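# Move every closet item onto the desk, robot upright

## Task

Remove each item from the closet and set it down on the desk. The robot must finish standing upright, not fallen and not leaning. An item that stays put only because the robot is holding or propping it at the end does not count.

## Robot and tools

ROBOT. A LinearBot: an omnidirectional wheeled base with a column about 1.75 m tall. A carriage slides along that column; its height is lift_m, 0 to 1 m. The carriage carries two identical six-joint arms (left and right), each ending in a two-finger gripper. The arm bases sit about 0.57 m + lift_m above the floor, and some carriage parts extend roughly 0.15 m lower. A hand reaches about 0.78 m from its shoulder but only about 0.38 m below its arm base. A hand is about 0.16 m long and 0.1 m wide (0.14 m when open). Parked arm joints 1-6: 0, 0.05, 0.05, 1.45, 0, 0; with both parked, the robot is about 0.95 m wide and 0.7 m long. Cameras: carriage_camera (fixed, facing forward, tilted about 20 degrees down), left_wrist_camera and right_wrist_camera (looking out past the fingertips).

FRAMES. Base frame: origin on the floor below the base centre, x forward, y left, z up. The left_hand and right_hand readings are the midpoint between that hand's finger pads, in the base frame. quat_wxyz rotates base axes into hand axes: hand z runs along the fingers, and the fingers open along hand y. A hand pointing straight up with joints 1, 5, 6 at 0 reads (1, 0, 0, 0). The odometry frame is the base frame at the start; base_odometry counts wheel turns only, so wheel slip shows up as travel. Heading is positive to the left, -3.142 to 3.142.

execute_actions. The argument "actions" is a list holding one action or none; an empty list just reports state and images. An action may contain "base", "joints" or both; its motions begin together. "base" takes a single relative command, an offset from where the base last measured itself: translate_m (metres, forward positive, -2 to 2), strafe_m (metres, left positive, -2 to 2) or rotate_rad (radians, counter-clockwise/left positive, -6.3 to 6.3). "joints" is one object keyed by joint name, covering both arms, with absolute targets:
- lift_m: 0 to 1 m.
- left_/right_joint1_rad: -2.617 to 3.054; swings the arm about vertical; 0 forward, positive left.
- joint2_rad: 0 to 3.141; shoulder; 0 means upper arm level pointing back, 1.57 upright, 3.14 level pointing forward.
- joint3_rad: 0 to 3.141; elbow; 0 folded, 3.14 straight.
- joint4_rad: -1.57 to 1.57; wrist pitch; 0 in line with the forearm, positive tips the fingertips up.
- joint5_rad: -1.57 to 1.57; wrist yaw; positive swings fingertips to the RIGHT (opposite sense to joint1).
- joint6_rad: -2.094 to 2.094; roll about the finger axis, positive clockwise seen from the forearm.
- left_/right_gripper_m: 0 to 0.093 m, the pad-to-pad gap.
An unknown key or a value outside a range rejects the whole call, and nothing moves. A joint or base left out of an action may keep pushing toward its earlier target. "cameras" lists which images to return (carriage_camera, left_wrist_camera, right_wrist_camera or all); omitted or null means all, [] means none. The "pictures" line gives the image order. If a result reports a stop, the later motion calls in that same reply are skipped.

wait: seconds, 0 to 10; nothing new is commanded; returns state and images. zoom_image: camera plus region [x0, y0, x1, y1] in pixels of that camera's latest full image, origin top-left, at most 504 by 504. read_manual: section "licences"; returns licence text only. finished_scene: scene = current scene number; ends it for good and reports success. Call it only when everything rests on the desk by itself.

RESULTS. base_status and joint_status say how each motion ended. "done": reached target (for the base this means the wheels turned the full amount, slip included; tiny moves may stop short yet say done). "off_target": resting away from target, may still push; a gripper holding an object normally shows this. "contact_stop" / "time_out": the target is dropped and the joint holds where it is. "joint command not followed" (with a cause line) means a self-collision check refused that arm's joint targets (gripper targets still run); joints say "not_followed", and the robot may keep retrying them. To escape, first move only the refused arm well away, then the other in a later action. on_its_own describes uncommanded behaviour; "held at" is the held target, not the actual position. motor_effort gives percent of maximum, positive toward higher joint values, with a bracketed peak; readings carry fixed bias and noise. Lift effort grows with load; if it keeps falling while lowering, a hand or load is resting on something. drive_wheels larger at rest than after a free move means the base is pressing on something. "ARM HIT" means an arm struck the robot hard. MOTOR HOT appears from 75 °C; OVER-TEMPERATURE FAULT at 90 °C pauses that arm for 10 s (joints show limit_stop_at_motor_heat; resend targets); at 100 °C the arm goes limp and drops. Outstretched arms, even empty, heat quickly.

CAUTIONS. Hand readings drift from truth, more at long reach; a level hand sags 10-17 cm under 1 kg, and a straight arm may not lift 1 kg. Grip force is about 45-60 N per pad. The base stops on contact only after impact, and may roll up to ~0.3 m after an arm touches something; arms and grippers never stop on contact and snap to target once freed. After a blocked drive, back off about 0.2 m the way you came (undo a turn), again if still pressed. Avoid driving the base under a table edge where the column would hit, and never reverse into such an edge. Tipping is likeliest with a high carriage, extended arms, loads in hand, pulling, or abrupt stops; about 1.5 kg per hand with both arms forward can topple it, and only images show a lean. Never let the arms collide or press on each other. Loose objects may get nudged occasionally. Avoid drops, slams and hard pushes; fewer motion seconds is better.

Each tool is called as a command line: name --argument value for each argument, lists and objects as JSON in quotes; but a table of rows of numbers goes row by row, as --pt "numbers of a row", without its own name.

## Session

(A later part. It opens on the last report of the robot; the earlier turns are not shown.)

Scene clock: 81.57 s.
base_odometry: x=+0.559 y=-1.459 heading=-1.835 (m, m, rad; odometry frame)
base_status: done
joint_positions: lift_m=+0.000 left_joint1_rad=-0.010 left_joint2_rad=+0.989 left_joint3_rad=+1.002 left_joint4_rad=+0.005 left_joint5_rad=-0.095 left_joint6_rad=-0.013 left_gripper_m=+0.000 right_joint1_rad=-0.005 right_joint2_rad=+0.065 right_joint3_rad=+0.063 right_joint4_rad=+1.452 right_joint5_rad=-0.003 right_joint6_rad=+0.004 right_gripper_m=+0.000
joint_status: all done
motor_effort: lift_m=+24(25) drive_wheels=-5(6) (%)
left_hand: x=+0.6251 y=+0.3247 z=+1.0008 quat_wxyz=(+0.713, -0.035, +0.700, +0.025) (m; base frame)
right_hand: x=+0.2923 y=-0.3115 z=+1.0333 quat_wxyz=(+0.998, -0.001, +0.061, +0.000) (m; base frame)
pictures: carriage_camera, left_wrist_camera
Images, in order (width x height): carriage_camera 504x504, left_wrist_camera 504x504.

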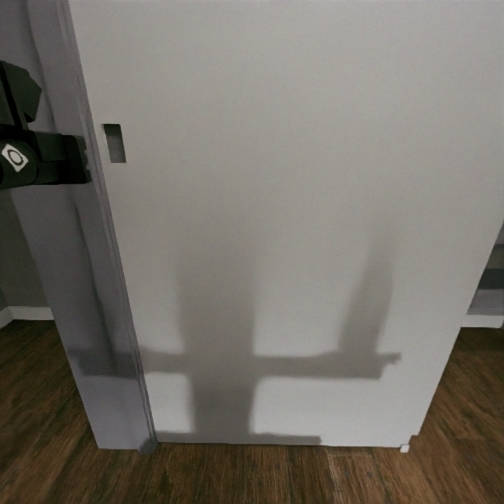

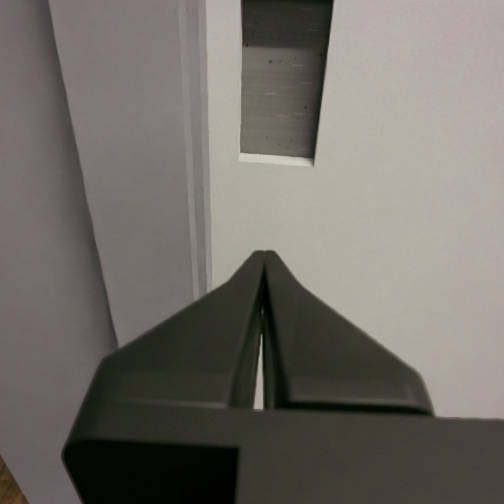

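execute_actions --actions '[{"base":{"rotate_rad":0.045},"joints":{"lift_m":0.04}}]' --cameras '[]'

execute_actions --actions '[{"base":{"strafe_m":-0.045}}]' --cameras '[]'

execute_actions --actions '[{"base":{"translate_m":0.06}}]' --cameras '["carriage_camera","left_wrist_camera"]'

Scene clock: 84.23 s.
base_odometry: x=+0.559 y=-1.458 heading=-1.790 (m, m, rad; odometry frame)
base_status: done
joint_positions: lift_m=+0.040 left_joint1_rad=-0.010 left_joint2_rad=+0.991 left_joint3_rad=+1.002 left_joint4_rad=+0.011 left_joint5_rad=-0.096 left_joint6_rad=-0.013 left_gripper_m=+0.000 right_joint1_rad=-0.005 right_joint2_rad=+0.065 right_joint3_rad=+0.063 right_joint4_rad=+1.450 right_joint5_rad=-0.002 right_joint6_rad=+0.004 right_gripper_m=+0.000
joint_status: all done
motor_effort: lift_m=+26(29) drive_wheels=+1(6) (%)
left_hand: x=+0.6254 y=+0.3247 z=+1.0419 quat_wxyz=(+0.715, -0.035, +0.698, +0.025) (m; base frame)
right_hand: x=+0.2927 y=-0.3116 z=+1.0734 quat_wxyz=(+0.998, -0.001, +0.062, +0.000) (m; base frame)
pictures: none
No camera images: the call's "cameras" was empty. Leave "cameras" out to get every camera's image.

Scene clock: 85.37 s.
base_odometry: x=+0.515 y=-1.449 heading=-1.790 (m, m, rad; odometry frame)
base_status: done
joint_positions: lift_m=+0.040 left_joint1_rad=-0.010 left_joint2_rad=+0.991 left_joint3_rad=+1.002 left_joint4_rad=+0.011 left_joint5_rad=-0.096 left_joint6_rad=-0.013 left_gripper_m=+0.000 right_joint1_rad=-0.005 right_joint2_rad=+0.065 right_joint3_rad=+0.063 right_joint4_rad=+1.450 right_joint5_rad=-0.002 right_joint6_rad=+0.004 right_gripper_m=+0.000
joint_status: not commanded
motor_effort: lift_m=+21(20) drive_wheels=-6(10) (%)
left_hand: x=+0.6254 y=+0.3248 z=+1.0419 quat_wxyz=(+0.715, -0.035, +0.698, +0.026) (m; base frame)
right_hand: x=+0.2927 y=-0.3116 z=+1.0734 quat_wxyz=(+0.998, -0.001, +0.062, +0.000) (m; base frame)
pictures: none
No camera images: the call's "cameras" was empty. Leave "cameras" out to get every camera's image.

Scene clock: 86.63 s.
base_odometry: x=+0.502 y=-1.507 heading=-1.790 (m, m, rad; odometry frame)
base_status: done
joint_positions: lift_m=+0.040 left_joint1_rad=-0.010 left_joint2_rad=+0.991 left_joint3_rad=+1.002 left_joint4_rad=+0.010 left_joint5_rad=-0.096 left_joint6_rad=-0.013 left_gripper_m=+0.000 right_joint1_rad=-0.005 right_joint2_rad=+0.065 right_joint3_rad=+0.063 right_joint4_rad=+1.450 right_joint5_rad=-0.002 right_joint6_rad=+0.004 right_gripper_m=+0.000
joint_status: not commanded
motor_effort: lift_m=+21(21) drive_wheels=+4(8) (%)
left_hand: x=+0.6254 y=+0.3248 z=+1.0418 quat_wxyz=(+0.714, -0.035, +0.698, +0.026) (m; base frame)
right_hand: x=+0.2928 y=-0.3116 z=+1.0734 quat_wxyz=(+0.998, -0.001, +0.062, +0.000) (m; base frame)
pictures: carriage_camera, left_wrist_camera
Images, in order (width x height): carriage_camera 504x504, left_wrist_camera 504x504.

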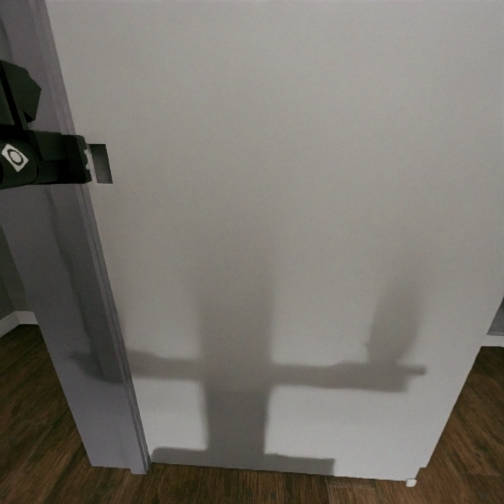

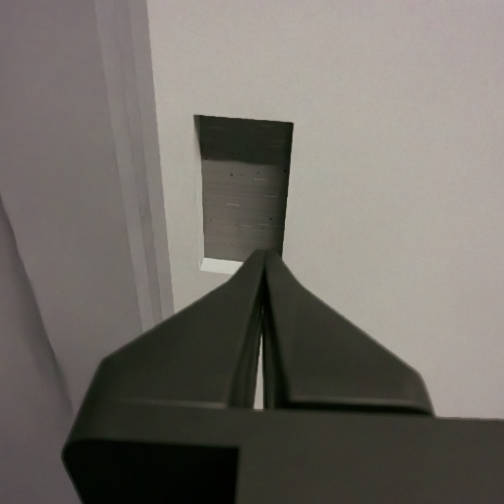

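execute_actions --actions '[{"base":{"translate_m":0.04},"joints":{"left_joint5_rad":-0.17}}]' --cameras '["left_wrist_camera"]'

Scene clock: 88.50 s.
base_odometry: x=+0.493 y=-1.546 heading=-1.790 (m, m, rad; odometry frame)
base_status: done
joint_positions: lift_m=+0.040 left_joint1_rad=-0.010 left_joint2_rad=+0.991 left_joint3_rad=+1.002 left_joint4_rad=+0.010 left_joint5_rad=-0.164 left_joint6_rad=-0.013 left_gripper_m=+0.000 right_joint1_rad=-0.005 right_joint2_rad=+0.065 right_joint3_rad=+0.063 right_joint4_rad=+1.449 right_joint5_rad=-0.002 right_joint6_rad=+0.004 right_gripper_m=+0.000
joint_status: all done
motor_effort: lift_m=+19(23) drive_wheels=+0(14) (%)
left_hand: x=+0.6240 y=+0.3364 z=+1.0417 quat_wxyz=(+0.713, -0.060, +0.697, +0.049) (m; base frame)
right_hand: x=+0.2929 y=-0.3116 z=+1.0733 quat_wxyz=(+0.998, -0.001, +0.062, +0.000) (m; base frame)
pictures: left_wrist_camera
Images, in order (width x height): left_wrist_camera 504x504.

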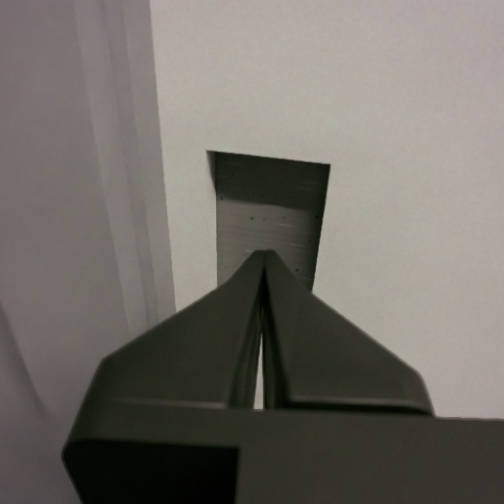

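execute_actions --actions '[{"base":{"translate_m":0.03}}]' --cameras '["left_wrist_camera"]'

Scene clock: 90.47 s.
base_odometry: x=+0.487 y=-1.575 heading=-1.789 (m, m, rad; odometry frame)
base_status: done
joint_positions: lift_m=+0.040 left_joint1_rad=-0.010 left_joint2_rad=+0.991 left_joint3_rad=+1.002 left_joint4_rad=+0.010 left_joint5_rad=-0.164 left_joint6_rad=-0.013 left_gripper_m=+0.000 right_joint1_rad=-0.005 right_joint2_rad=+0.065 right_joint3_rad=+0.063 right_joint4_rad=+1.448 right_joint5_rad=-0.002 right_joint6_rad=+0.004 right_gripper_m=+0.000
joint_status: not commanded
motor_effort: lift_m=+22(24) drive_wheels=+0(11) (%)
left_hand: x=+0.6240 y=+0.3364 z=+1.0417 quat_wxyz=(+0.713, -0.060, +0.697, +0.049) (m; base frame)
right_hand: x=+0.2932 y=-0.3116 z=+1.0733 quat_wxyz=(+0.998, -0.001, +0.063, +0.000) (m; base frame)
pictures: left_wrist_camera
Images, in order (width x height): left_wrist_camera 504x504.

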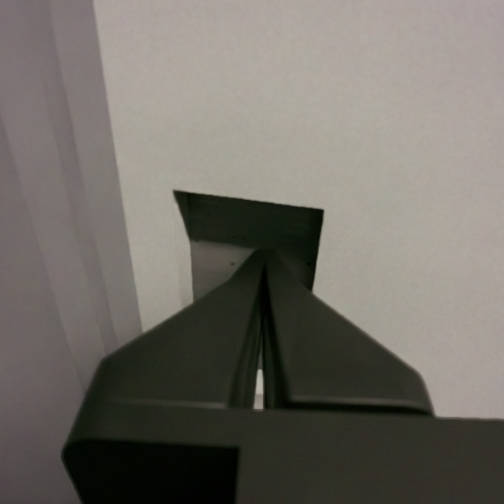

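execute_actions --actions '[{"base":{"translate_m":0.02},"joints":{"lift_m":0.032}}]' --cameras '["left_wrist_camera"]'

execute_actions --actions '[{"base":{"strafe_m":-0.1},"joints":{"left_joint5_rad":0.0}}]' --cameras '["carriage_camera","left_wrist_camera"]'

Scene clock: 92.47 s.
base_odometry: x=+0.482 y=-1.595 heading=-1.789 (m, m, rad; odometry frame)
base_status: done
joint_positions: lift_m=+0.032 left_joint1_rad=-0.010 left_joint2_rad=+0.948 left_joint3_rad=+1.002 left_joint4_rad=-0.047 left_joint5_rad=-0.171 left_joint6_rad=-0.013 left_gripper_m=+0.000 right_joint1_rad=-0.005 right_joint2_rad=+0.065 right_joint3_rad=+0.063 right_joint4_rad=+1.449 right_joint5_rad=-0.002 right_joint6_rad=+0.004 right_gripper_m=+0.000
joint_status: all done
motor_effort: lift_m=+23(21) drive_wheels=+4(12) (%)
left_hand: x=+0.6118 y=+0.3377 z=+1.0340 quat_wxyz=(+0.708, -0.062, +0.702, +0.052) (m; base frame)
right_hand: x=+0.2930 y=-0.3116 z=+1.0652 quat_wxyz=(+0.998, -0.001, +0.062, +0.000) (m; base frame)
pictures: left_wrist_camera
Images, in order (width x height): left_wrist_camera 504x504.

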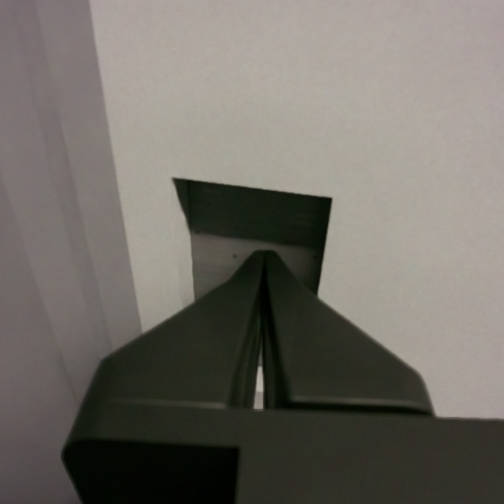

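Scene clock: 94.30 s.
base_odometry: x=+0.384 y=-1.573 heading=-1.789 (m, m, rad; odometry frame)
base_status: done
joint_positions: lift_m=+0.032 left_joint1_rad=+0.023 left_joint2_rad=+0.954 left_joint3_rad=+1.002 left_joint4_rad=-0.030 left_joint5_rad=-0.077 left_joint6_rad=-0.011 left_gripper_m=+0.000 right_joint1_rad=-0.005 right_joint2_rad=+0.065 right_joint3_rad=+0.063 right_joint4_rad=+1.449 right_joint5_rad=-0.002 right_joint6_rad=+0.004 right_gripper_m=+0.000
joint_status: left_joint5_rad off_target (ended at -0.077, target +0.000)
motor_effort: lift_m=+20(21) drive_wheels=-4(16) (%)
left_hand: x=+0.6148 y=+0.3333 z=+1.0360 quat_wxyz=(+0.713, -0.040, +0.700, +0.031) (m; base frame)
right_hand: x=+0.2930 y=-0.3116 z=+1.0652 quat_wxyz=(+0.998, -0.001, +0.062, +0.000) (m; base frame)
pictures: carriage_camera, left_wrist_camera
Images, in order (width x height): carriage_camera 504x504, left_wrist_camera 504x504.

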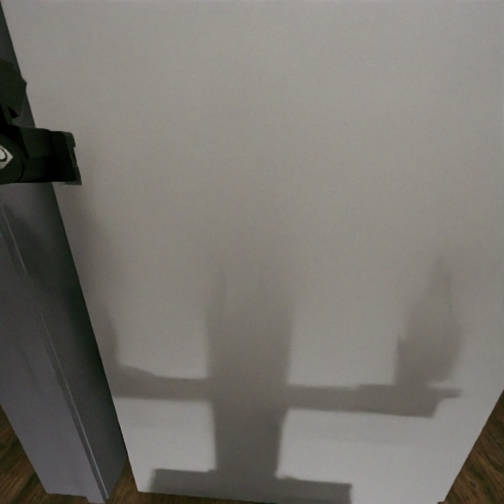

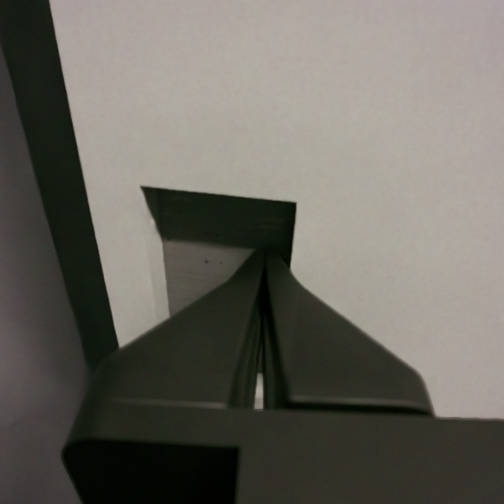

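execute_actions --actions '[{"base":{"strafe_m":-0.09},"joints":{"left_joint5_rad":0.0}}]' --cameras '["left_wrist_camera"]'

execute_actions --actions '[{"base":{"translate_m":-0.05},"joints":{"left_joint5_rad":-0.08}}]' --cameras '[]'

execute_actions --actions '[{"base":{"strafe_m":0.15},"joints":{"left_joint5_rad":0.0,"lift_m":0.16}}]' --cameras '["carriage_camera","left_wrist_camera"]'

Scene clock: 96.60 s.
base_odometry: x=+0.353 y=-1.567 heading=-1.788 (m, m, rad; odometry frame)
base_status: strafe_m contact_stop (by the wheels' count: -0.032 of -0.090)
joint_positions: lift_m=+0.032 left_joint1_rad=+0.040 left_joint2_rad=+0.959 left_joint3_rad=+1.002 left_joint4_rad=-0.020 left_joint5_rad=-0.142 left_joint6_rad=-0.011 left_gripper_m=+0.000 right_joint1_rad=-0.005 right_joint2_rad=+0.065 right_joint3_rad=+0.062 right_joint4_rad=+1.449 right_joint5_rad=-0.001 right_joint6_rad=+0.004 right_gripper_m=+0.000
joint_status: left_joint5_rad off_target (ended at -0.142, target +0.000)
motor_effort: lift_m=+24(24) drive_wheels=+1(17) (%)
left_hand: x=+0.6141 y=+0.3501 z=+1.0369 quat_wxyz=(+0.713, -0.068, +0.696, +0.060) (m; base frame)
right_hand: x=+0.2931 y=-0.3118 z=+1.0651 quat_wxyz=(+0.998, +0.000, +0.062, -0.001) (m; base frame)
pictures: left_wrist_camera
Images, in order (width x height): left_wrist_camera 504x504.

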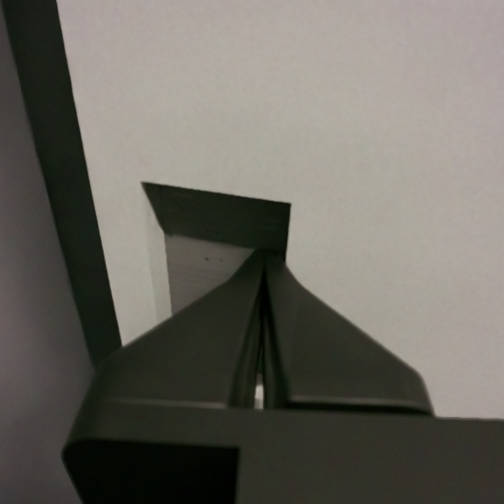

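not run: a stop came earlier in this reply.

not run: a stop came earlier in this reply.

execute_actions --actions '[{"base":{"strafe_m":-0.1},"joints":{"left_joint5_rad":0.05,"left_joint1_rad":-0.03}}]' --cameras '["left_wrist_camera","carriage_camera"]'

Scene clock: 99.27 s.
base_odometry: x=+0.255 y=-1.545 heading=-1.788 (m, m, rad; odometry frame)
base_status: done
joint_positions: lift_m=+0.032 left_joint1_rad=-0.018 left_joint2_rad=+0.945 left_joint3_rad=+1.002 left_joint4_rad=-0.038 left_joint5_rad=+0.030 left_joint6_rad=-0.009 left_gripper_m=+0.000 right_joint1_rad=-0.005 right_joint2_rad=+0.065 right_joint3_rad=+0.062 right_joint4_rad=+1.449 right_joint5_rad=-0.001 right_joint6_rad=+0.004 right_gripper_m=+0.000
joint_status: all done
motor_effort: lift_m=+22(24) drive_wheels=-4(14) (%)
left_hand: x=+0.6129 y=+0.3002 z=+1.0371 quat_wxyz=(+0.713, +0.014, +0.700, -0.020) (m; base frame)
right_hand: x=+0.2931 y=-0.3118 z=+1.0651 quat_wxyz=(+0.998, +0.000, +0.062, -0.001) (m; base frame)
pictures: carriage_camera, left_wrist_camera
Images, in order (width x height): carriage_camera 504x504, left_wrist_camera 504x504.

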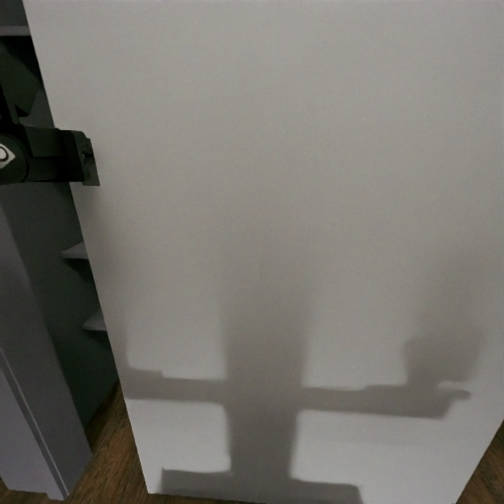

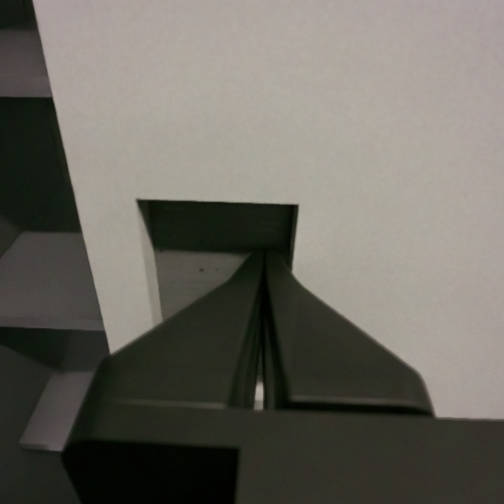

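execute_actions --actions '[{"base":{"translate_m":-0.05}}]' --cameras '[]'

execute_actions --actions '[{"base":{"strafe_m":0.15},"joints":{"left_joint5_rad":0.0,"left_joint1_rad":0,"lift_m":0.16}}]' --cameras '["carriage_camera","left_wrist_camera"]'

Scene clock: 101.17 s.
base_odometry: x=+0.266 y=-1.497 heading=-1.788 (m, m, rad; odometry frame)
base_status: done
joint_positions: lift_m=+0.032 left_joint1_rad=-0.018 left_joint2_rad=+0.987 left_joint3_rad=+1.002 left_joint4_rad=-0.007 left_joint5_rad=+0.042 left_joint6_rad=-0.009 left_gripper_m=+0.000 right_joint1_rad=-0.005 right_joint2_rad=+0.065 right_joint3_rad=+0.062 right_joint4_rad=+1.449 right_joint5_rad=-0.001 right_joint6_rad=+0.004 right_gripper_m=+0.000
joint_status: not commanded
motor_effort: lift_m=+22(20) drive_wheels=-3(8) (%)
left_hand: x=+0.6248 y=+0.2979 z=+1.0306 quat_wxyz=(+0.710, +0.018, +0.704, -0.025) (m; base frame)
right_hand: x=+0.2931 y=-0.3118 z=+1.0651 quat_wxyz=(+0.998, +0.000, +0.062, -0.001) (m; base frame)
pictures: none
No camera images: the call's "cameras" was empty. Leave "cameras" out to get every camera's image.

Scene clock: 103.10 s.
base_odometry: x=+0.413 y=-1.529 heading=-1.787 (m, m, rad; odometry frame)
base_status: done
joint_positions: lift_m=+0.160 left_joint1_rad=-0.010 left_joint2_rad=+0.987 left_joint3_rad=+1.002 left_joint4_rad=+0.007 left_joint5_rad=+0.004 left_joint6_rad=-0.009 left_gripper_m=+0.000 right_joint1_rad=-0.005 right_joint2_rad=+0.065 right_joint3_rad=+0.062 right_joint4_rad=+1.449 right_joint5_rad=-0.001 right_joint6_rad=+0.004 right_gripper_m=+0.000
joint_status: all done
motor_effort: lift_m=+22(24) drive_wheels=-3(11) (%)
left_hand: x=+0.6251 y=+0.3077 z=+1.1621 quat_wxyz=(+0.715, +0.002, +0.699, -0.008) (m; base frame)
right_hand: x=+0.2931 y=-0.3119 z=+1.1932 quat_wxyz=(+0.998, +0.000, +0.062, -0.001) (m; base frame)
pictures: carriage_camera, left_wrist_camera
Images, in order (width x height): carriage_camera 504x504, left_wrist_camera 504x504.

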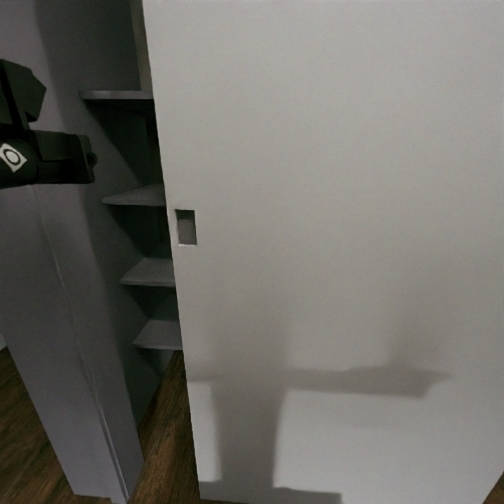

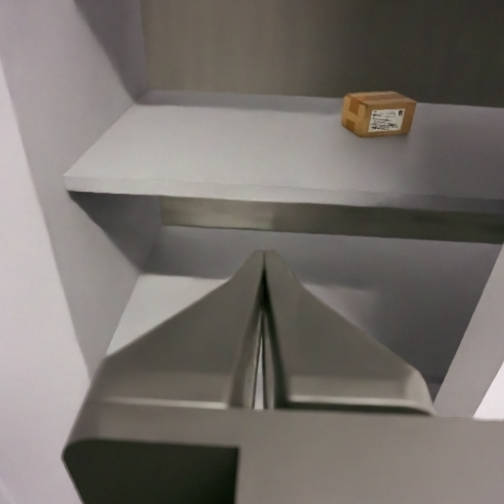

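execute_actions --actions '[{"base":{"translate_m":0.11},"joints":{"left_joint2_rad":1.4,"left_joint3_rad":1.3,"left_joint4_rad":0.1}}]' --cameras '["carriage_camera"]'

execute_actions --actions '[{"base":{"strafe_m":-0.4},"joints":{"left_joint5_rad":0.1,"left_joint1_rad":-0.12}}]' --cameras '["carriage_camera","left_wrist_camera"]'

Scene clock: 106.03 s.
base_odometry: x=+0.389 y=-1.636 heading=-1.787 (m, m, rad; odometry frame)
base_status: done
joint_positions: lift_m=+0.160 left_joint1_rad=-0.010 left_joint2_rad=+1.397 left_joint3_rad=+1.284 left_joint4_rad=+0.105 left_joint5_rad=+0.004 left_joint6_rad=-0.009 left_gripper_m=+0.000 right_joint1_rad=-0.005 right_joint2_rad=+0.065 right_joint3_rad=+0.062 right_joint4_rad=+1.448 right_joint5_rad=-0.001 right_joint6_rad=+0.004 right_gripper_m=+0.000
joint_status: all done
motor_effort: lift_m=+21(17) drive_wheels=-5(12) (%)
left_hand: x=+0.7312 y=+0.3066 z=+1.1627 quat_wxyz=(+0.704, +0.002, +0.710, -0.008) (m; base frame)
right_hand: x=+0.2932 y=-0.3119 z=+1.1932 quat_wxyz=(+0.998, +0.000, +0.063, -0.001) (m; base frame)
pictures: carriage_camera
Images, in order (width x height): carriage_camera 504x504.

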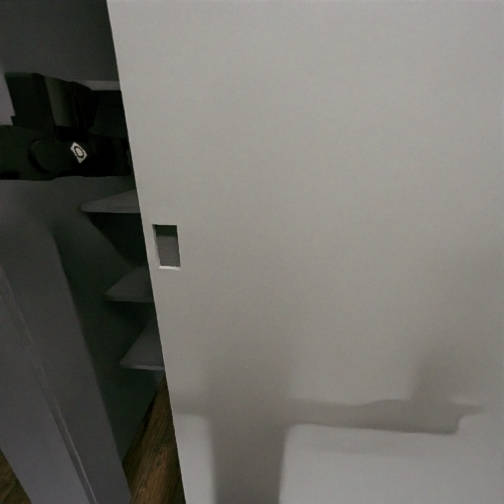

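Scene clock: 108.83 s.
base_odometry: x=-0.002 y=-1.551 heading=-1.787 (m, m, rad; odometry frame)
base_status: done
joint_positions: lift_m=+0.160 left_joint1_rad=-0.116 left_joint2_rad=+1.397 left_joint3_rad=+1.284 left_joint4_rad=+0.106 left_joint5_rad=+0.094 left_joint6_rad=-0.014 left_gripper_m=+0.000 right_joint1_rad=-0.005 right_joint2_rad=+0.065 right_joint3_rad=+0.062 right_joint4_rad=+1.449 right_joint5_rad=-0.001 right_joint6_rad=+0.004 right_gripper_m=+0.000
joint_status: all done
motor_effort: lift_m=+21(23) drive_wheels=-2(18) (%)
left_hand: x=+0.7254 y=+0.2414 z=+1.1631 quat_wxyz=(+0.700, +0.069, +0.706, -0.079) (m; base frame)
right_hand: x=+0.2931 y=-0.3119 z=+1.1932 quat_wxyz=(+0.998, +0.000, +0.062, -0.001) (m; base frame)
pictures: carriage_camera, left_wrist_camera
Images, in order (width x height): carriage_camera 504x504, left_wrist_camera 504x504.

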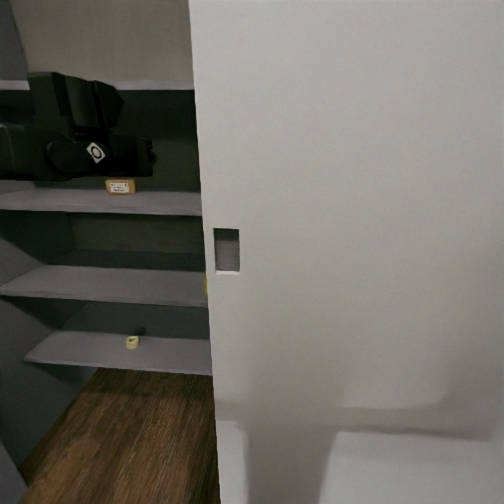

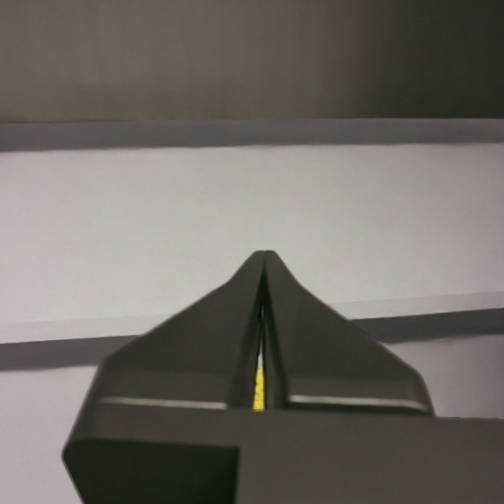

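execute_actions --actions '[{"base":{"strafe_m":-0.3},"joints":{"left_joint5_rad":0.1,"left_joint1_rad":-0.12}}]' --cameras '["carriage_camera"]'

execute_actions --actions '[{"base":{"strafe_m":0.6},"joints":{"left_joint1_rad":0,"left_joint2_rad":0.3,"left_joint3_rad":0.3,"left_joint4_rad":0,"left_joint5_rad":0,"left_gripper_m":0.093}}]' --cameras '["carriage_camera"]'

Scene clock: 112.80 s.
base_odometry: x=-0.230 y=-1.501 heading=-1.786 (m, m, rad; odometry frame)
base_status: strafe_m contact_stop (by the wheels' count: -0.233 of -0.300)
joint_positions: lift_m=+0.160 left_joint1_rad=-0.085 left_joint2_rad=+1.397 left_joint3_rad=+1.285 left_joint4_rad=+0.107 left_joint5_rad=+0.084 left_joint6_rad=-0.011 left_gripper_m=+0.000 right_joint1_rad=-0.005 right_joint2_rad=+0.065 right_joint3_rad=+0.061 right_joint4_rad=+1.448 right_joint5_rad=+0.002 right_joint6_rad=+0.004 right_gripper_m=+0.000
joint_status: left_joint1_rad off_target (ended at -0.085, target -0.120); the others done
motor_effort: lift_m=+22(21) drive_wheels=+2(17) (%)
left_hand: x=+0.7276 y=+0.2576 z=+1.1639 quat_wxyz=(+0.703, +0.056, +0.706, -0.064) (m; base frame)
right_hand: x=+0.2937 y=-0.3123 z=+1.1928 quat_wxyz=(+0.998, +0.001, +0.063, +0.000) (m; base frame)
pictures: carriage_camera
Images, in order (width x height): carriage_camera 504x504.

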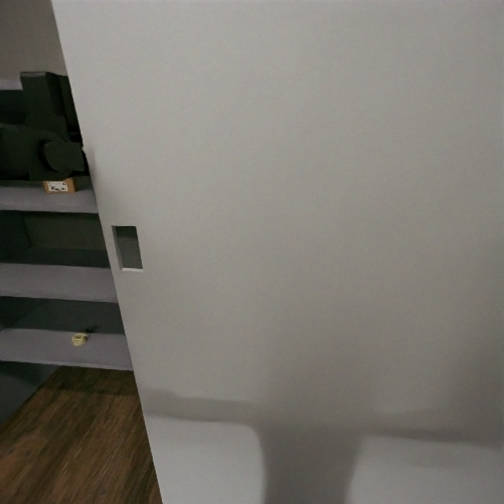

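not run: a stop came earlier in this reply.

execute_actions --actions '[{"base":{"strafe_m":-0.15},"joints":{"left_joint1_rad":-0.25}}]' --cameras '["carriage_camera"]'

Scene clock: 115.50 s.
base_odometry: x=-0.376 y=-1.469 heading=-1.786 (m, m, rad; odometry frame)
base_status: done
joint_positions: lift_m=+0.160 left_joint1_rad=+0.383 left_joint2_rad=+1.437 left_joint3_rad=+1.311 left_joint4_rad=+0.143 left_joint5_rad=+0.161 left_joint6_rad=-0.011 left_gripper_m=+0.000 right_joint1_rad=-0.005 right_joint2_rad=+0.065 right_joint3_rad=+0.061 right_joint4_rad=+1.448 right_joint5_rad=+0.002 right_joint6_rad=+0.004 right_gripper_m=+0.000
joint_status: left_joint1_rad off_target (ended at +0.383, target -0.250)
motor_effort: lift_m=+18(22) drive_wheels=+14(29) (%)
left_hand: x=+0.7153 y=+0.4652 z=+1.1674 quat_wxyz=(+0.709, -0.080, +0.696, +0.076) (m; base frame)
right_hand: x=+0.2937 y=-0.3123 z=+1.1928 quat_wxyz=(+0.998, +0.001, +0.063, +0.000) (m; base frame)
pictures: carriage_camera
Images, in order (width x height): carriage_camera 504x504.

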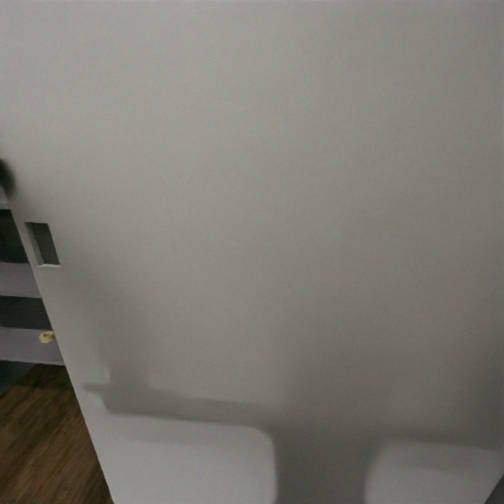

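The door is at its end. Release.

execute_actions --actions '[{"base":{"strafe_m":0.3},"joints":{"left_joint1_rad":0.3}}]' --cameras '[]'

execute_actions --actions '[{"base":{"translate_m":-0.25},"joints":{"left_joint1_rad":0,"left_joint2_rad":0.3,"left_joint3_rad":0.3,"left_joint4_rad":0,"left_joint5_rad":0,"left_gripper_m":0.093}}]' --cameras '[]'

execute_actions --actions '[{"base":{"strafe_m":0.3}}]' --cameras '["carriage_camera","left_wrist_camera"]'

Scene clock: 119.57 s.
base_odometry: x=-0.083 y=-1.533 heading=-1.785 (m, m, rad; odometry frame)
base_status: done
joint_positions: lift_m=+0.160 left_joint1_rad=+0.294 left_joint2_rad=+1.413 left_joint3_rad=+1.311 left_joint4_rad=+0.105 left_joint5_rad=+0.106 left_joint6_rad=-0.011 left_gripper_m=+0.000 right_joint1_rad=-0.005 right_joint2_rad=+0.065 right_joint3_rad=+0.061 right_joint4_rad=+1.448 right_joint5_rad=+0.001 right_joint6_rad=+0.004 right_gripper_m=+0.000
joint_status: all done
motor_effort: lift_m=+19(23) drive_wheels=-6(20) (%)
left_hand: x=+0.7190 y=+0.4316 z=+1.1689 quat_wxyz=(+0.705, -0.070, +0.703, +0.063) (m; base frame)
right_hand: x=+0.2937 y=-0.3122 z=+1.1928 quat_wxyz=(+0.998, +0.001, +0.063, +0.000) (m; base frame)
pictures: none
No camera images: the call's "cameras" was empty. Leave "cameras" out to get every camera's image.

Scene clock: 121.87 s.
base_odometry: x=-0.029 y=-1.289 heading=-1.785 (m, m, rad; odometry frame)
base_status: done
joint_positions: lift_m=+0.160 left_joint1_rad=+0.006 left_joint2_rad=+0.314 left_joint3_rad=+0.320 left_joint4_rad=+0.010 left_joint5_rad=+0.004 left_joint6_rad=-0.011 left_gripper_m=+0.093 right_joint1_rad=-0.005 right_joint2_rad=+0.065 right_joint3_rad=+0.061 right_joint4_rad=+1.449 right_joint5_rad=+0.001 right_joint6_rad=+0.004 right_gripper_m=+0.000
joint_status: all done
motor_effort: lift_m=+24(23) drive_wheels=-2(10) (%)
left_hand: x=+0.5201 y=+0.3128 z=+1.0196 quat_wxyz=(+0.713, -0.005, +0.701, -0.003) (m; base frame)
right_hand: x=+0.2936 y=-0.3122 z=+1.1928 quat_wxyz=(+0.998, +0.001, +0.063, +0.000) (m; base frame)
pictures: none
No camera images: the call's "cameras" was empty. Leave "cameras" out to get every camera's image.

Scene clock: 124.33 s.
base_odometry: x=+0.264 y=-1.352 heading=-1.785 (m, m, rad; odometry frame)
base_status: done
joint_positions: lift_m=+0.160 left_joint1_rad=+0.006 left_joint2_rad=+0.314 left_joint3_rad=+0.320 left_joint4_rad=+0.010 left_joint5_rad=+0.003 left_joint6_rad=-0.011 left_gripper_m=+0.093 right_joint1_rad=-0.005 right_joint2_rad=+0.065 right_joint3_rad=+0.061 right_joint4_rad=+1.449 right_joint5_rad=+0.001 right_joint6_rad=+0.004 right_gripper_m=+0.000
joint_status: not commanded
motor_effort: lift_m=+20(24) drive_wheels=-4(8) (%)
left_hand: x=+0.5201 y=+0.3128 z=+1.0196 quat_wxyz=(+0.713, -0.005, +0.701, -0.003) (m; base frame)
right_hand: x=+0.2936 y=-0.3122 z=+1.1928 quat_wxyz=(+0.998, +0.001, +0.063, +0.000) (m; base frame)
pictures: carriage_camera, left_wrist_camera
Images, in order (width x height): carriage_camera 504x504, left_wrist_camera 504x504.

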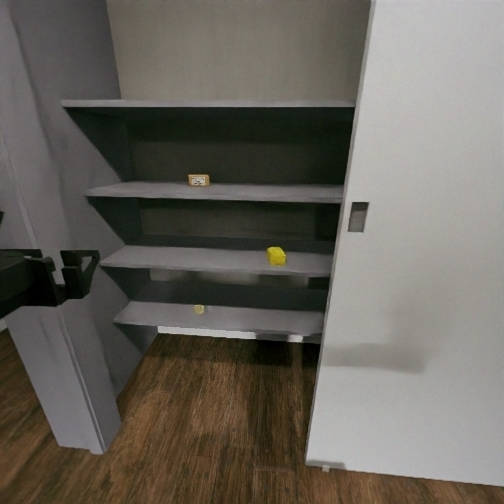

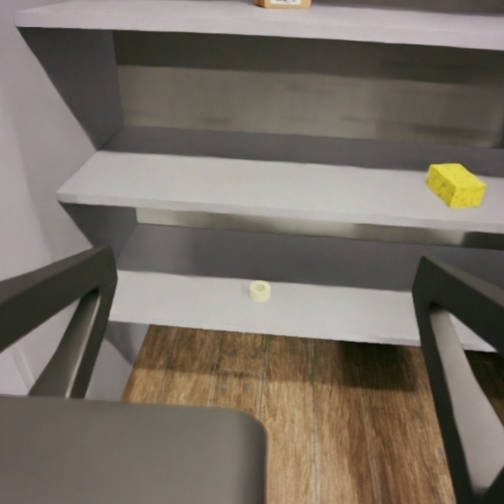

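execute_actions --actions '[{"base":{"translate_m":0.22},"joints":{"lift_m":0.22,"left_joint2_rad":2.2,"left_joint3_rad":2.0,"left_joint4_rad":-0.15}}]' --cameras '["carriage_camera","left_wrist_camera"]'

Scene clock: 131.90 s.
base_odometry: x=+0.217 y=-1.567 heading=-1.784 (m, m, rad; odometry frame)
base_status: done
joint_positions: lift_m=+0.220 left_joint1_rad=+0.006 left_joint2_rad=+2.197 left_joint3_rad=+1.981 left_joint4_rad=-0.143 left_joint5_rad=+0.003 left_joint6_rad=-0.011 left_gripper_m=+0.093 right_joint1_rad=-0.005 right_joint2_rad=+0.065 right_joint3_rad=+0.061 right_joint4_rad=+1.449 right_joint5_rad=+0.001 right_joint6_rad=+0.004 right_gripper_m=+0.000
joint_status: all done
motor_effort: lift_m=+23(27) drive_wheels=-6(10) (%)
left_hand: x=+0.9178 y=+0.3152 z=+1.0658 quat_wxyz=(+0.569, -0.006, +0.822, -0.003) (m; base frame)
right_hand: x=+0.2935 y=-0.3122 z=+1.2528 quat_wxyz=(+0.998, +0.001, +0.063, +0.000) (m; base frame)
pictures: carriage_camera, left_wrist_camera
Images, in order (width x height): carriage_camera 504x504, left_wrist_camera 504x504.

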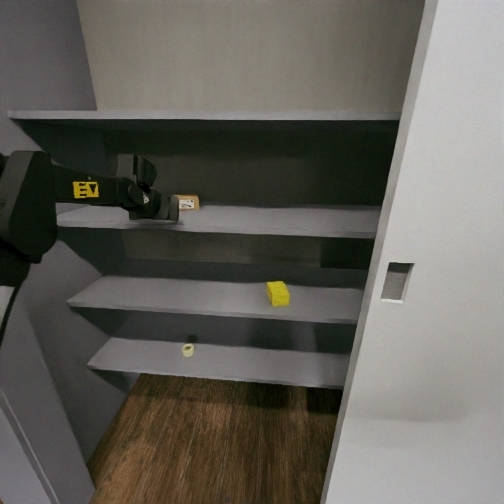

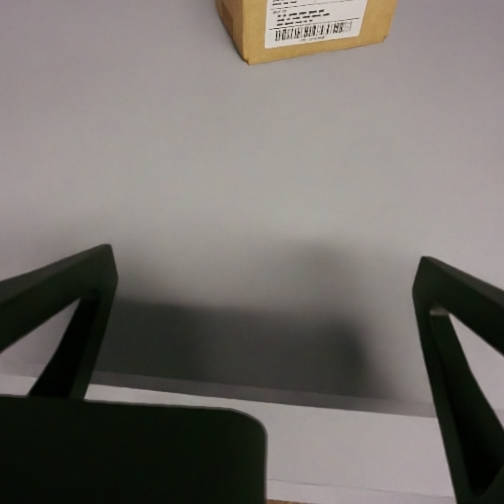

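execute_actions --actions '[{"base":{"strafe_m":-0.065},"joints":{"left_joint5_rad":-0.25}}]' --cameras '[]'

execute_actions --actions '[{"base":{"translate_m":0.06}}]' --cameras '["carriage_camera","left_wrist_camera"]'

Scene clock: 134.63 s.
base_odometry: x=+0.154 y=-1.554 heading=-1.784 (m, m, rad; odometry frame)
base_status: done
joint_positions: lift_m=+0.220 left_joint1_rad=+0.003 left_joint2_rad=+2.197 left_joint3_rad=+1.981 left_joint4_rad=-0.143 left_joint5_rad=-0.245 left_joint6_rad=-0.011 left_gripper_m=+0.093 right_joint1_rad=-0.005 right_joint2_rad=+0.065 right_joint3_rad=+0.061 right_joint4_rad=+1.449 right_joint5_rad=+0.001 right_joint6_rad=+0.004 right_gripper_m=+0.000
joint_status: all done
motor_effort: lift_m=+21(23) drive_wheels=-3(11) (%)
left_hand: x=+0.9129 y=+0.3555 z=+1.0676 quat_wxyz=(+0.565, -0.075, +0.816, +0.098) (m; base frame)
right_hand: x=+0.2935 y=-0.3122 z=+1.2528 quat_wxyz=(+0.998, +0.001, +0.063, +0.000) (m; base frame)
pictures: none
No camera images: the call's "cameras" was empty. Leave "cameras" out to get every camera's image.

Scene clock: 135.90 s.
base_odometry: x=+0.141 y=-1.612 heading=-1.784 (m, m, rad; odometry frame)
base_status: done
joint_positions: lift_m=+0.220 left_joint1_rad=+0.003 left_joint2_rad=+2.197 left_joint3_rad=+1.981 left_joint4_rad=-0.143 left_joint5_rad=-0.245 left_joint6_rad=-0.011 left_gripper_m=+0.093 right_joint1_rad=-0.005 right_joint2_rad=+0.065 right_joint3_rad=+0.061 right_joint4_rad=+1.449 right_joint5_rad=+0.001 right_joint6_rad=+0.004 right_gripper_m=+0.000
joint_status: not commanded
motor_effort: lift_m=+23(22) drive_wheels=-5(11) (%)
left_hand: x=+0.9129 y=+0.3555 z=+1.0676 quat_wxyz=(+0.565, -0.075, +0.816, +0.098) (m; base frame)
right_hand: x=+0.2936 y=-0.3122 z=+1.2528 quat_wxyz=(+0.998, +0.001, +0.063, +0.000) (m; base frame)
pictures: carriage_camera, left_wrist_camera
Images, in order (width x height): carriage_camera 504x504, left_wrist_camera 504x504.

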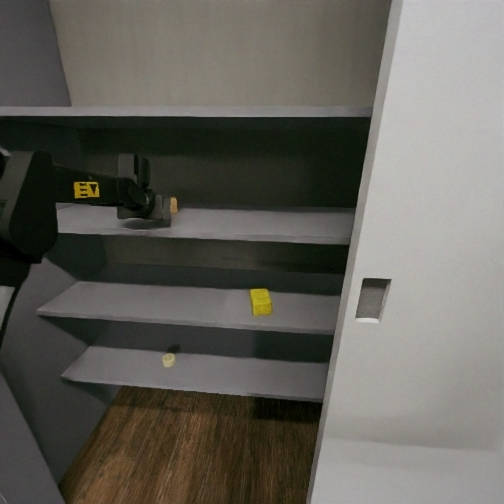

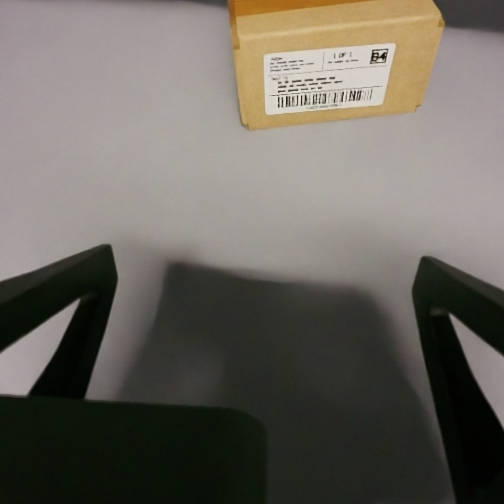

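execute_actions --actions '[{"base":{"strafe_m":-0.05},"joints":{"left_joint6_rad":0.07}}]' --cameras '[]'

execute_actions --actions '[{"base":{"translate_m":0.05}}]' --cameras '["left_wrist_camera"]'

Scene clock: 139.10 s.
base_odometry: x=+0.092 y=-1.602 heading=-1.784 (m, m, rad; odometry frame)
base_status: done
joint_positions: lift_m=+0.220 left_joint1_rad=+0.001 left_joint2_rad=+2.197 left_joint3_rad=+1.981 left_joint4_rad=-0.143 left_joint5_rad=-0.245 left_joint6_rad=+0.060 left_gripper_m=+0.093 right_joint1_rad=-0.005 right_joint2_rad=+0.065 right_joint3_rad=+0.061 right_joint4_rad=+1.449 right_joint5_rad=+0.001 right_joint6_rad=+0.004 right_gripper_m=+0.000
joint_status: all done
motor_effort: lift_m=+24(22) drive_wheels=-4(10) (%)
left_hand: x=+0.9130 y=+0.3545 z=+1.0676 quat_wxyz=(+0.561, -0.046, +0.818, +0.118) (m; base frame)
right_hand: x=+0.2936 y=-0.3122 z=+1.2528 quat_wxyz=(+0.998, +0.001, +0.063, +0.000) (m; base frame)
pictures: none
No camera images: the call's "cameras" was empty. Leave "cameras" out to get every camera's image.

Scene clock: 140.27 s.
base_odometry: x=+0.081 y=-1.651 heading=-1.785 (m, m, rad; odometry frame)
base_status: done
joint_positions: lift_m=+0.220 left_joint1_rad=+0.001 left_joint2_rad=+2.197 left_joint3_rad=+1.981 left_joint4_rad=-0.143 left_joint5_rad=-0.245 left_joint6_rad=+0.060 left_gripper_m=+0.093 right_joint1_rad=-0.005 right_joint2_rad=+0.065 right_joint3_rad=+0.061 right_joint4_rad=+1.449 right_joint5_rad=+0.001 right_joint6_rad=+0.004 right_gripper_m=+0.000
joint_status: not commanded
motor_effort: lift_m=+24(23) drive_wheels=-6(7) (%)
left_hand: x=+0.9130 y=+0.3545 z=+1.0676 quat_wxyz=(+0.561, -0.046, +0.818, +0.118) (m; base frame)
right_hand: x=+0.2936 y=-0.3122 z=+1.2528 quat_wxyz=(+0.998, +0.001, +0.063, +0.000) (m; base frame)
pictures: left_wrist_camera
Images, in order (width x height): left_wrist_camera 504x504.

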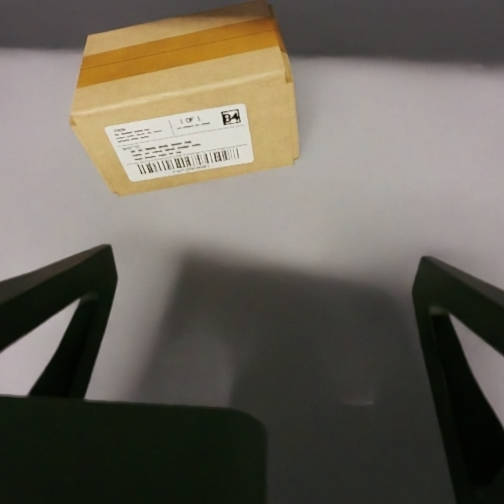

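execute_actions --actions '[{"base":{"translate_m":0.03},"joints":{"left_joint5_rad":-0.4,"left_joint6_rad":0.12}}]' --cameras '["carriage_camera","left_wrist_camera"]'

Scene clock: 142.77 s.
base_odometry: x=+0.075 y=-1.680 heading=-1.785 (m, m, rad; odometry frame)
base_status: done
joint_positions: lift_m=+0.220 left_joint1_rad=+0.001 left_joint2_rad=+2.197 left_joint3_rad=+1.981 left_joint4_rad=-0.143 left_joint5_rad=-0.394 left_joint6_rad=+0.109 left_gripper_m=+0.093 right_joint1_rad=-0.005 right_joint2_rad=+0.065 right_joint3_rad=+0.061 right_joint4_rad=+1.448 right_joint5_rad=+0.001 right_joint6_rad=+0.004 right_gripper_m=+0.000
joint_status: all done
motor_effort: lift_m=+20(24) drive_wheels=+2(12) (%)
left_hand: x=+0.9054 y=+0.3787 z=+1.0704 quat_wxyz=(+0.548, -0.068, +0.811, +0.191) (m; base frame)
right_hand: x=+0.2937 y=-0.3122 z=+1.2528 quat_wxyz=(+0.998, +0.001, +0.063, +0.000) (m; base frame)
pictures: carriage_camera, left_wrist_camera
Images, in order (width x height): carriage_camera 504x504, left_wrist_camera 504x504.

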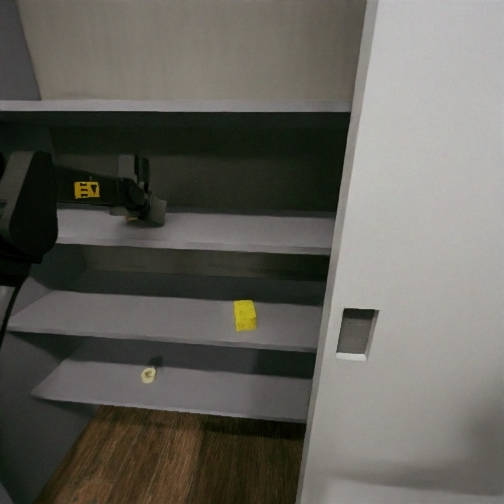

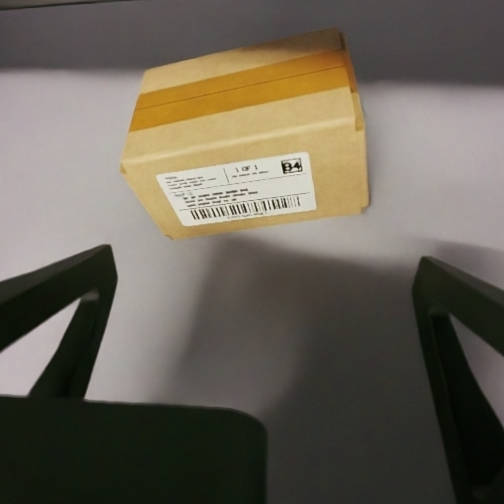

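execute_actions --actions '[{"base":{"translate_m":0.045},"joints":{"lift_m":0.208}}]' --cameras '["left_wrist_camera"]'

Scene clock: 145.40 s.
base_odometry: x=+0.065 y=-1.724 heading=-1.786 (m, m, rad; odometry frame)
base_status: done
joint_positions: lift_m=+0.208 left_joint1_rad=+0.001 left_joint2_rad=+2.199 left_joint3_rad=+1.986 left_joint4_rad=-0.146 left_joint5_rad=-0.396 left_joint6_rad=+0.109 left_gripper_m=+0.093 right_joint1_rad=-0.005 right_joint2_rad=+0.065 right_joint3_rad=+0.061 right_joint4_rad=+1.449 right_joint5_rad=+0.001 right_joint6_rad=+0.004 right_gripper_m=+0.000
joint_status: all done
motor_effort: lift_m=+21(23) drive_wheels=-5(13) (%)
left_hand: x=+0.9057 y=+0.3791 z=+1.0596 quat_wxyz=(+0.549, -0.069, +0.811, +0.192) (m; base frame)
right_hand: x=+0.2935 y=-0.3122 z=+1.2407 quat_wxyz=(+0.998, +0.001, +0.063, +0.000) (m; base frame)
pictures: left_wrist_camera
Images, in order (width x height): left_wrist_camera 504x504.

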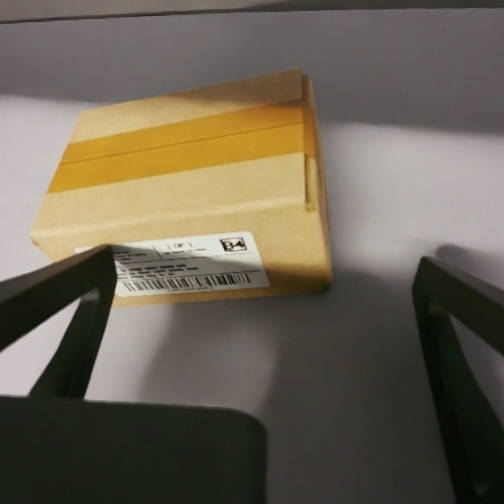

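execute_actions --actions '[{"base":{"translate_m":-0.015}}]' --cameras '[]'

execute_actions --actions '[{"joints":{"left_joint1_rad":0.05}}]' --cameras '["left_wrist_camera"]'

Scene clock: 148.90 s.
base_odometry: x=+0.068 y=-1.709 heading=-1.786 (m, m, rad; odometry frame)
base_status: done
joint_positions: lift_m=+0.208 left_joint1_rad=+0.001 left_joint2_rad=+2.199 left_joint3_rad=+1.986 left_joint4_rad=-0.145 left_joint5_rad=-0.396 left_joint6_rad=+0.109 left_gripper_m=+0.093 right_joint1_rad=-0.005 right_joint2_rad=+0.065 right_joint3_rad=+0.061 right_joint4_rad=+1.448 right_joint5_rad=+0.001 right_joint6_rad=+0.004 right_gripper_m=+0.000
joint_status: not commanded
motor_effort: lift_m=+22(21) drive_wheels=+0(14) (%)
left_hand: x=+0.9058 y=+0.3791 z=+1.0597 quat_wxyz=(+0.549, -0.069, +0.810, +0.192) (m; base frame)
right_hand: x=+0.2937 y=-0.3122 z=+1.2406 quat_wxyz=(+0.998, +0.001, +0.063, +0.000) (m; base frame)
pictures: none
No camera images: the call's "cameras" was empty. Leave "cameras" out to get every camera's image.

Scene clock: 149.53 s.
base_odometry: x=+0.068 y=-1.709 heading=-1.786 (m, m, rad; odometry frame)
base_status: not commanded
joint_positions: lift_m=+0.208 left_joint1_rad=+0.051 left_joint2_rad=+2.199 left_joint3_rad=+1.986 left_joint4_rad=-0.145 left_joint5_rad=-0.398 left_joint6_rad=+0.109 left_gripper_m=+0.093 right_joint1_rad=-0.005 right_joint2_rad=+0.065 right_joint3_rad=+0.061 right_joint4_rad=+1.448 right_joint5_rad=+0.001 right_joint6_rad=+0.004 right_gripper_m=+0.000
joint_status: all done
motor_effort: lift_m=+23(25) drive_wheels=+0(0) (%)
left_hand: x=+0.9015 y=+0.4115 z=+1.0597 quat_wxyz=(+0.544, -0.089, +0.808, +0.207) (m; base frame)
right_hand: x=+0.2937 y=-0.3122 z=+1.2406 quat_wxyz=(+0.998, +0.001, +0.063, +0.000) (m; base frame)
pictures: left_wrist_camera
Images, in order (width x height): left_wrist_camera 504x504.

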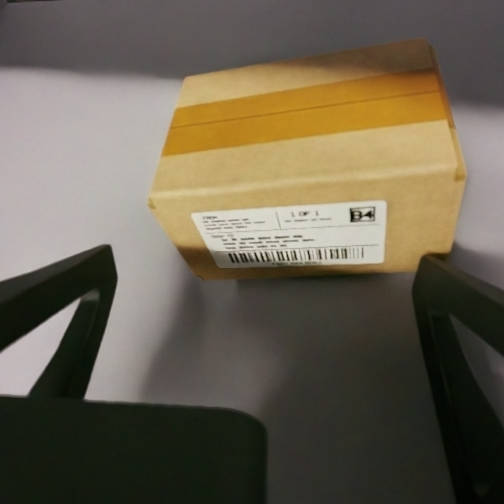

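execute_actions --actions '[{"joints":{"left_joint1_rad":0.02,"left_joint2_rad":2.32,"left_joint3_rad":2.21,"left_joint4_rad":-0.26}}]' --cameras '["left_wrist_camera"]'

Scene clock: 151.73 s.
base_odometry: x=+0.068 y=-1.709 heading=-1.786 (m, m, rad; odometry frame)
base_status: not commanded
joint_positions: lift_m=+0.208 left_joint1_rad=+0.025 left_joint2_rad=+2.305 left_joint3_rad=+2.194 left_joint4_rad=-0.242 left_joint5_rad=-0.398 left_joint6_rad=+0.109 left_gripper_m=+0.093 right_joint1_rad=-0.005 right_joint2_rad=+0.065 right_joint3_rad=+0.061 right_joint4_rad=+1.448 right_joint5_rad=+0.001 right_joint6_rad=+0.004 right_gripper_m=+0.000
joint_status: all done
motor_effort: lift_m=+26(25) drive_wheels=+0(1) (%)
left_hand: x=+0.9240 y=+0.3950 z=+1.0687 quat_wxyz=(+0.549, -0.079, +0.808, +0.199) (m; base frame)
right_hand: x=+0.2937 y=-0.3122 z=+1.2406 quat_wxyz=(+0.998, +0.001, +0.063, +0.000) (m; base frame)
pictures: left_wrist_camera
Images, in order (width x height): left_wrist_camera 504x504.

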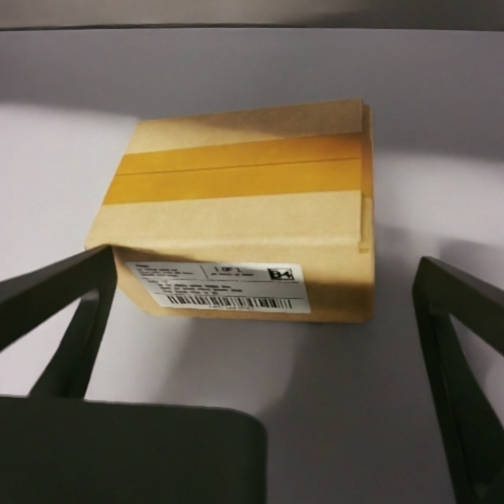

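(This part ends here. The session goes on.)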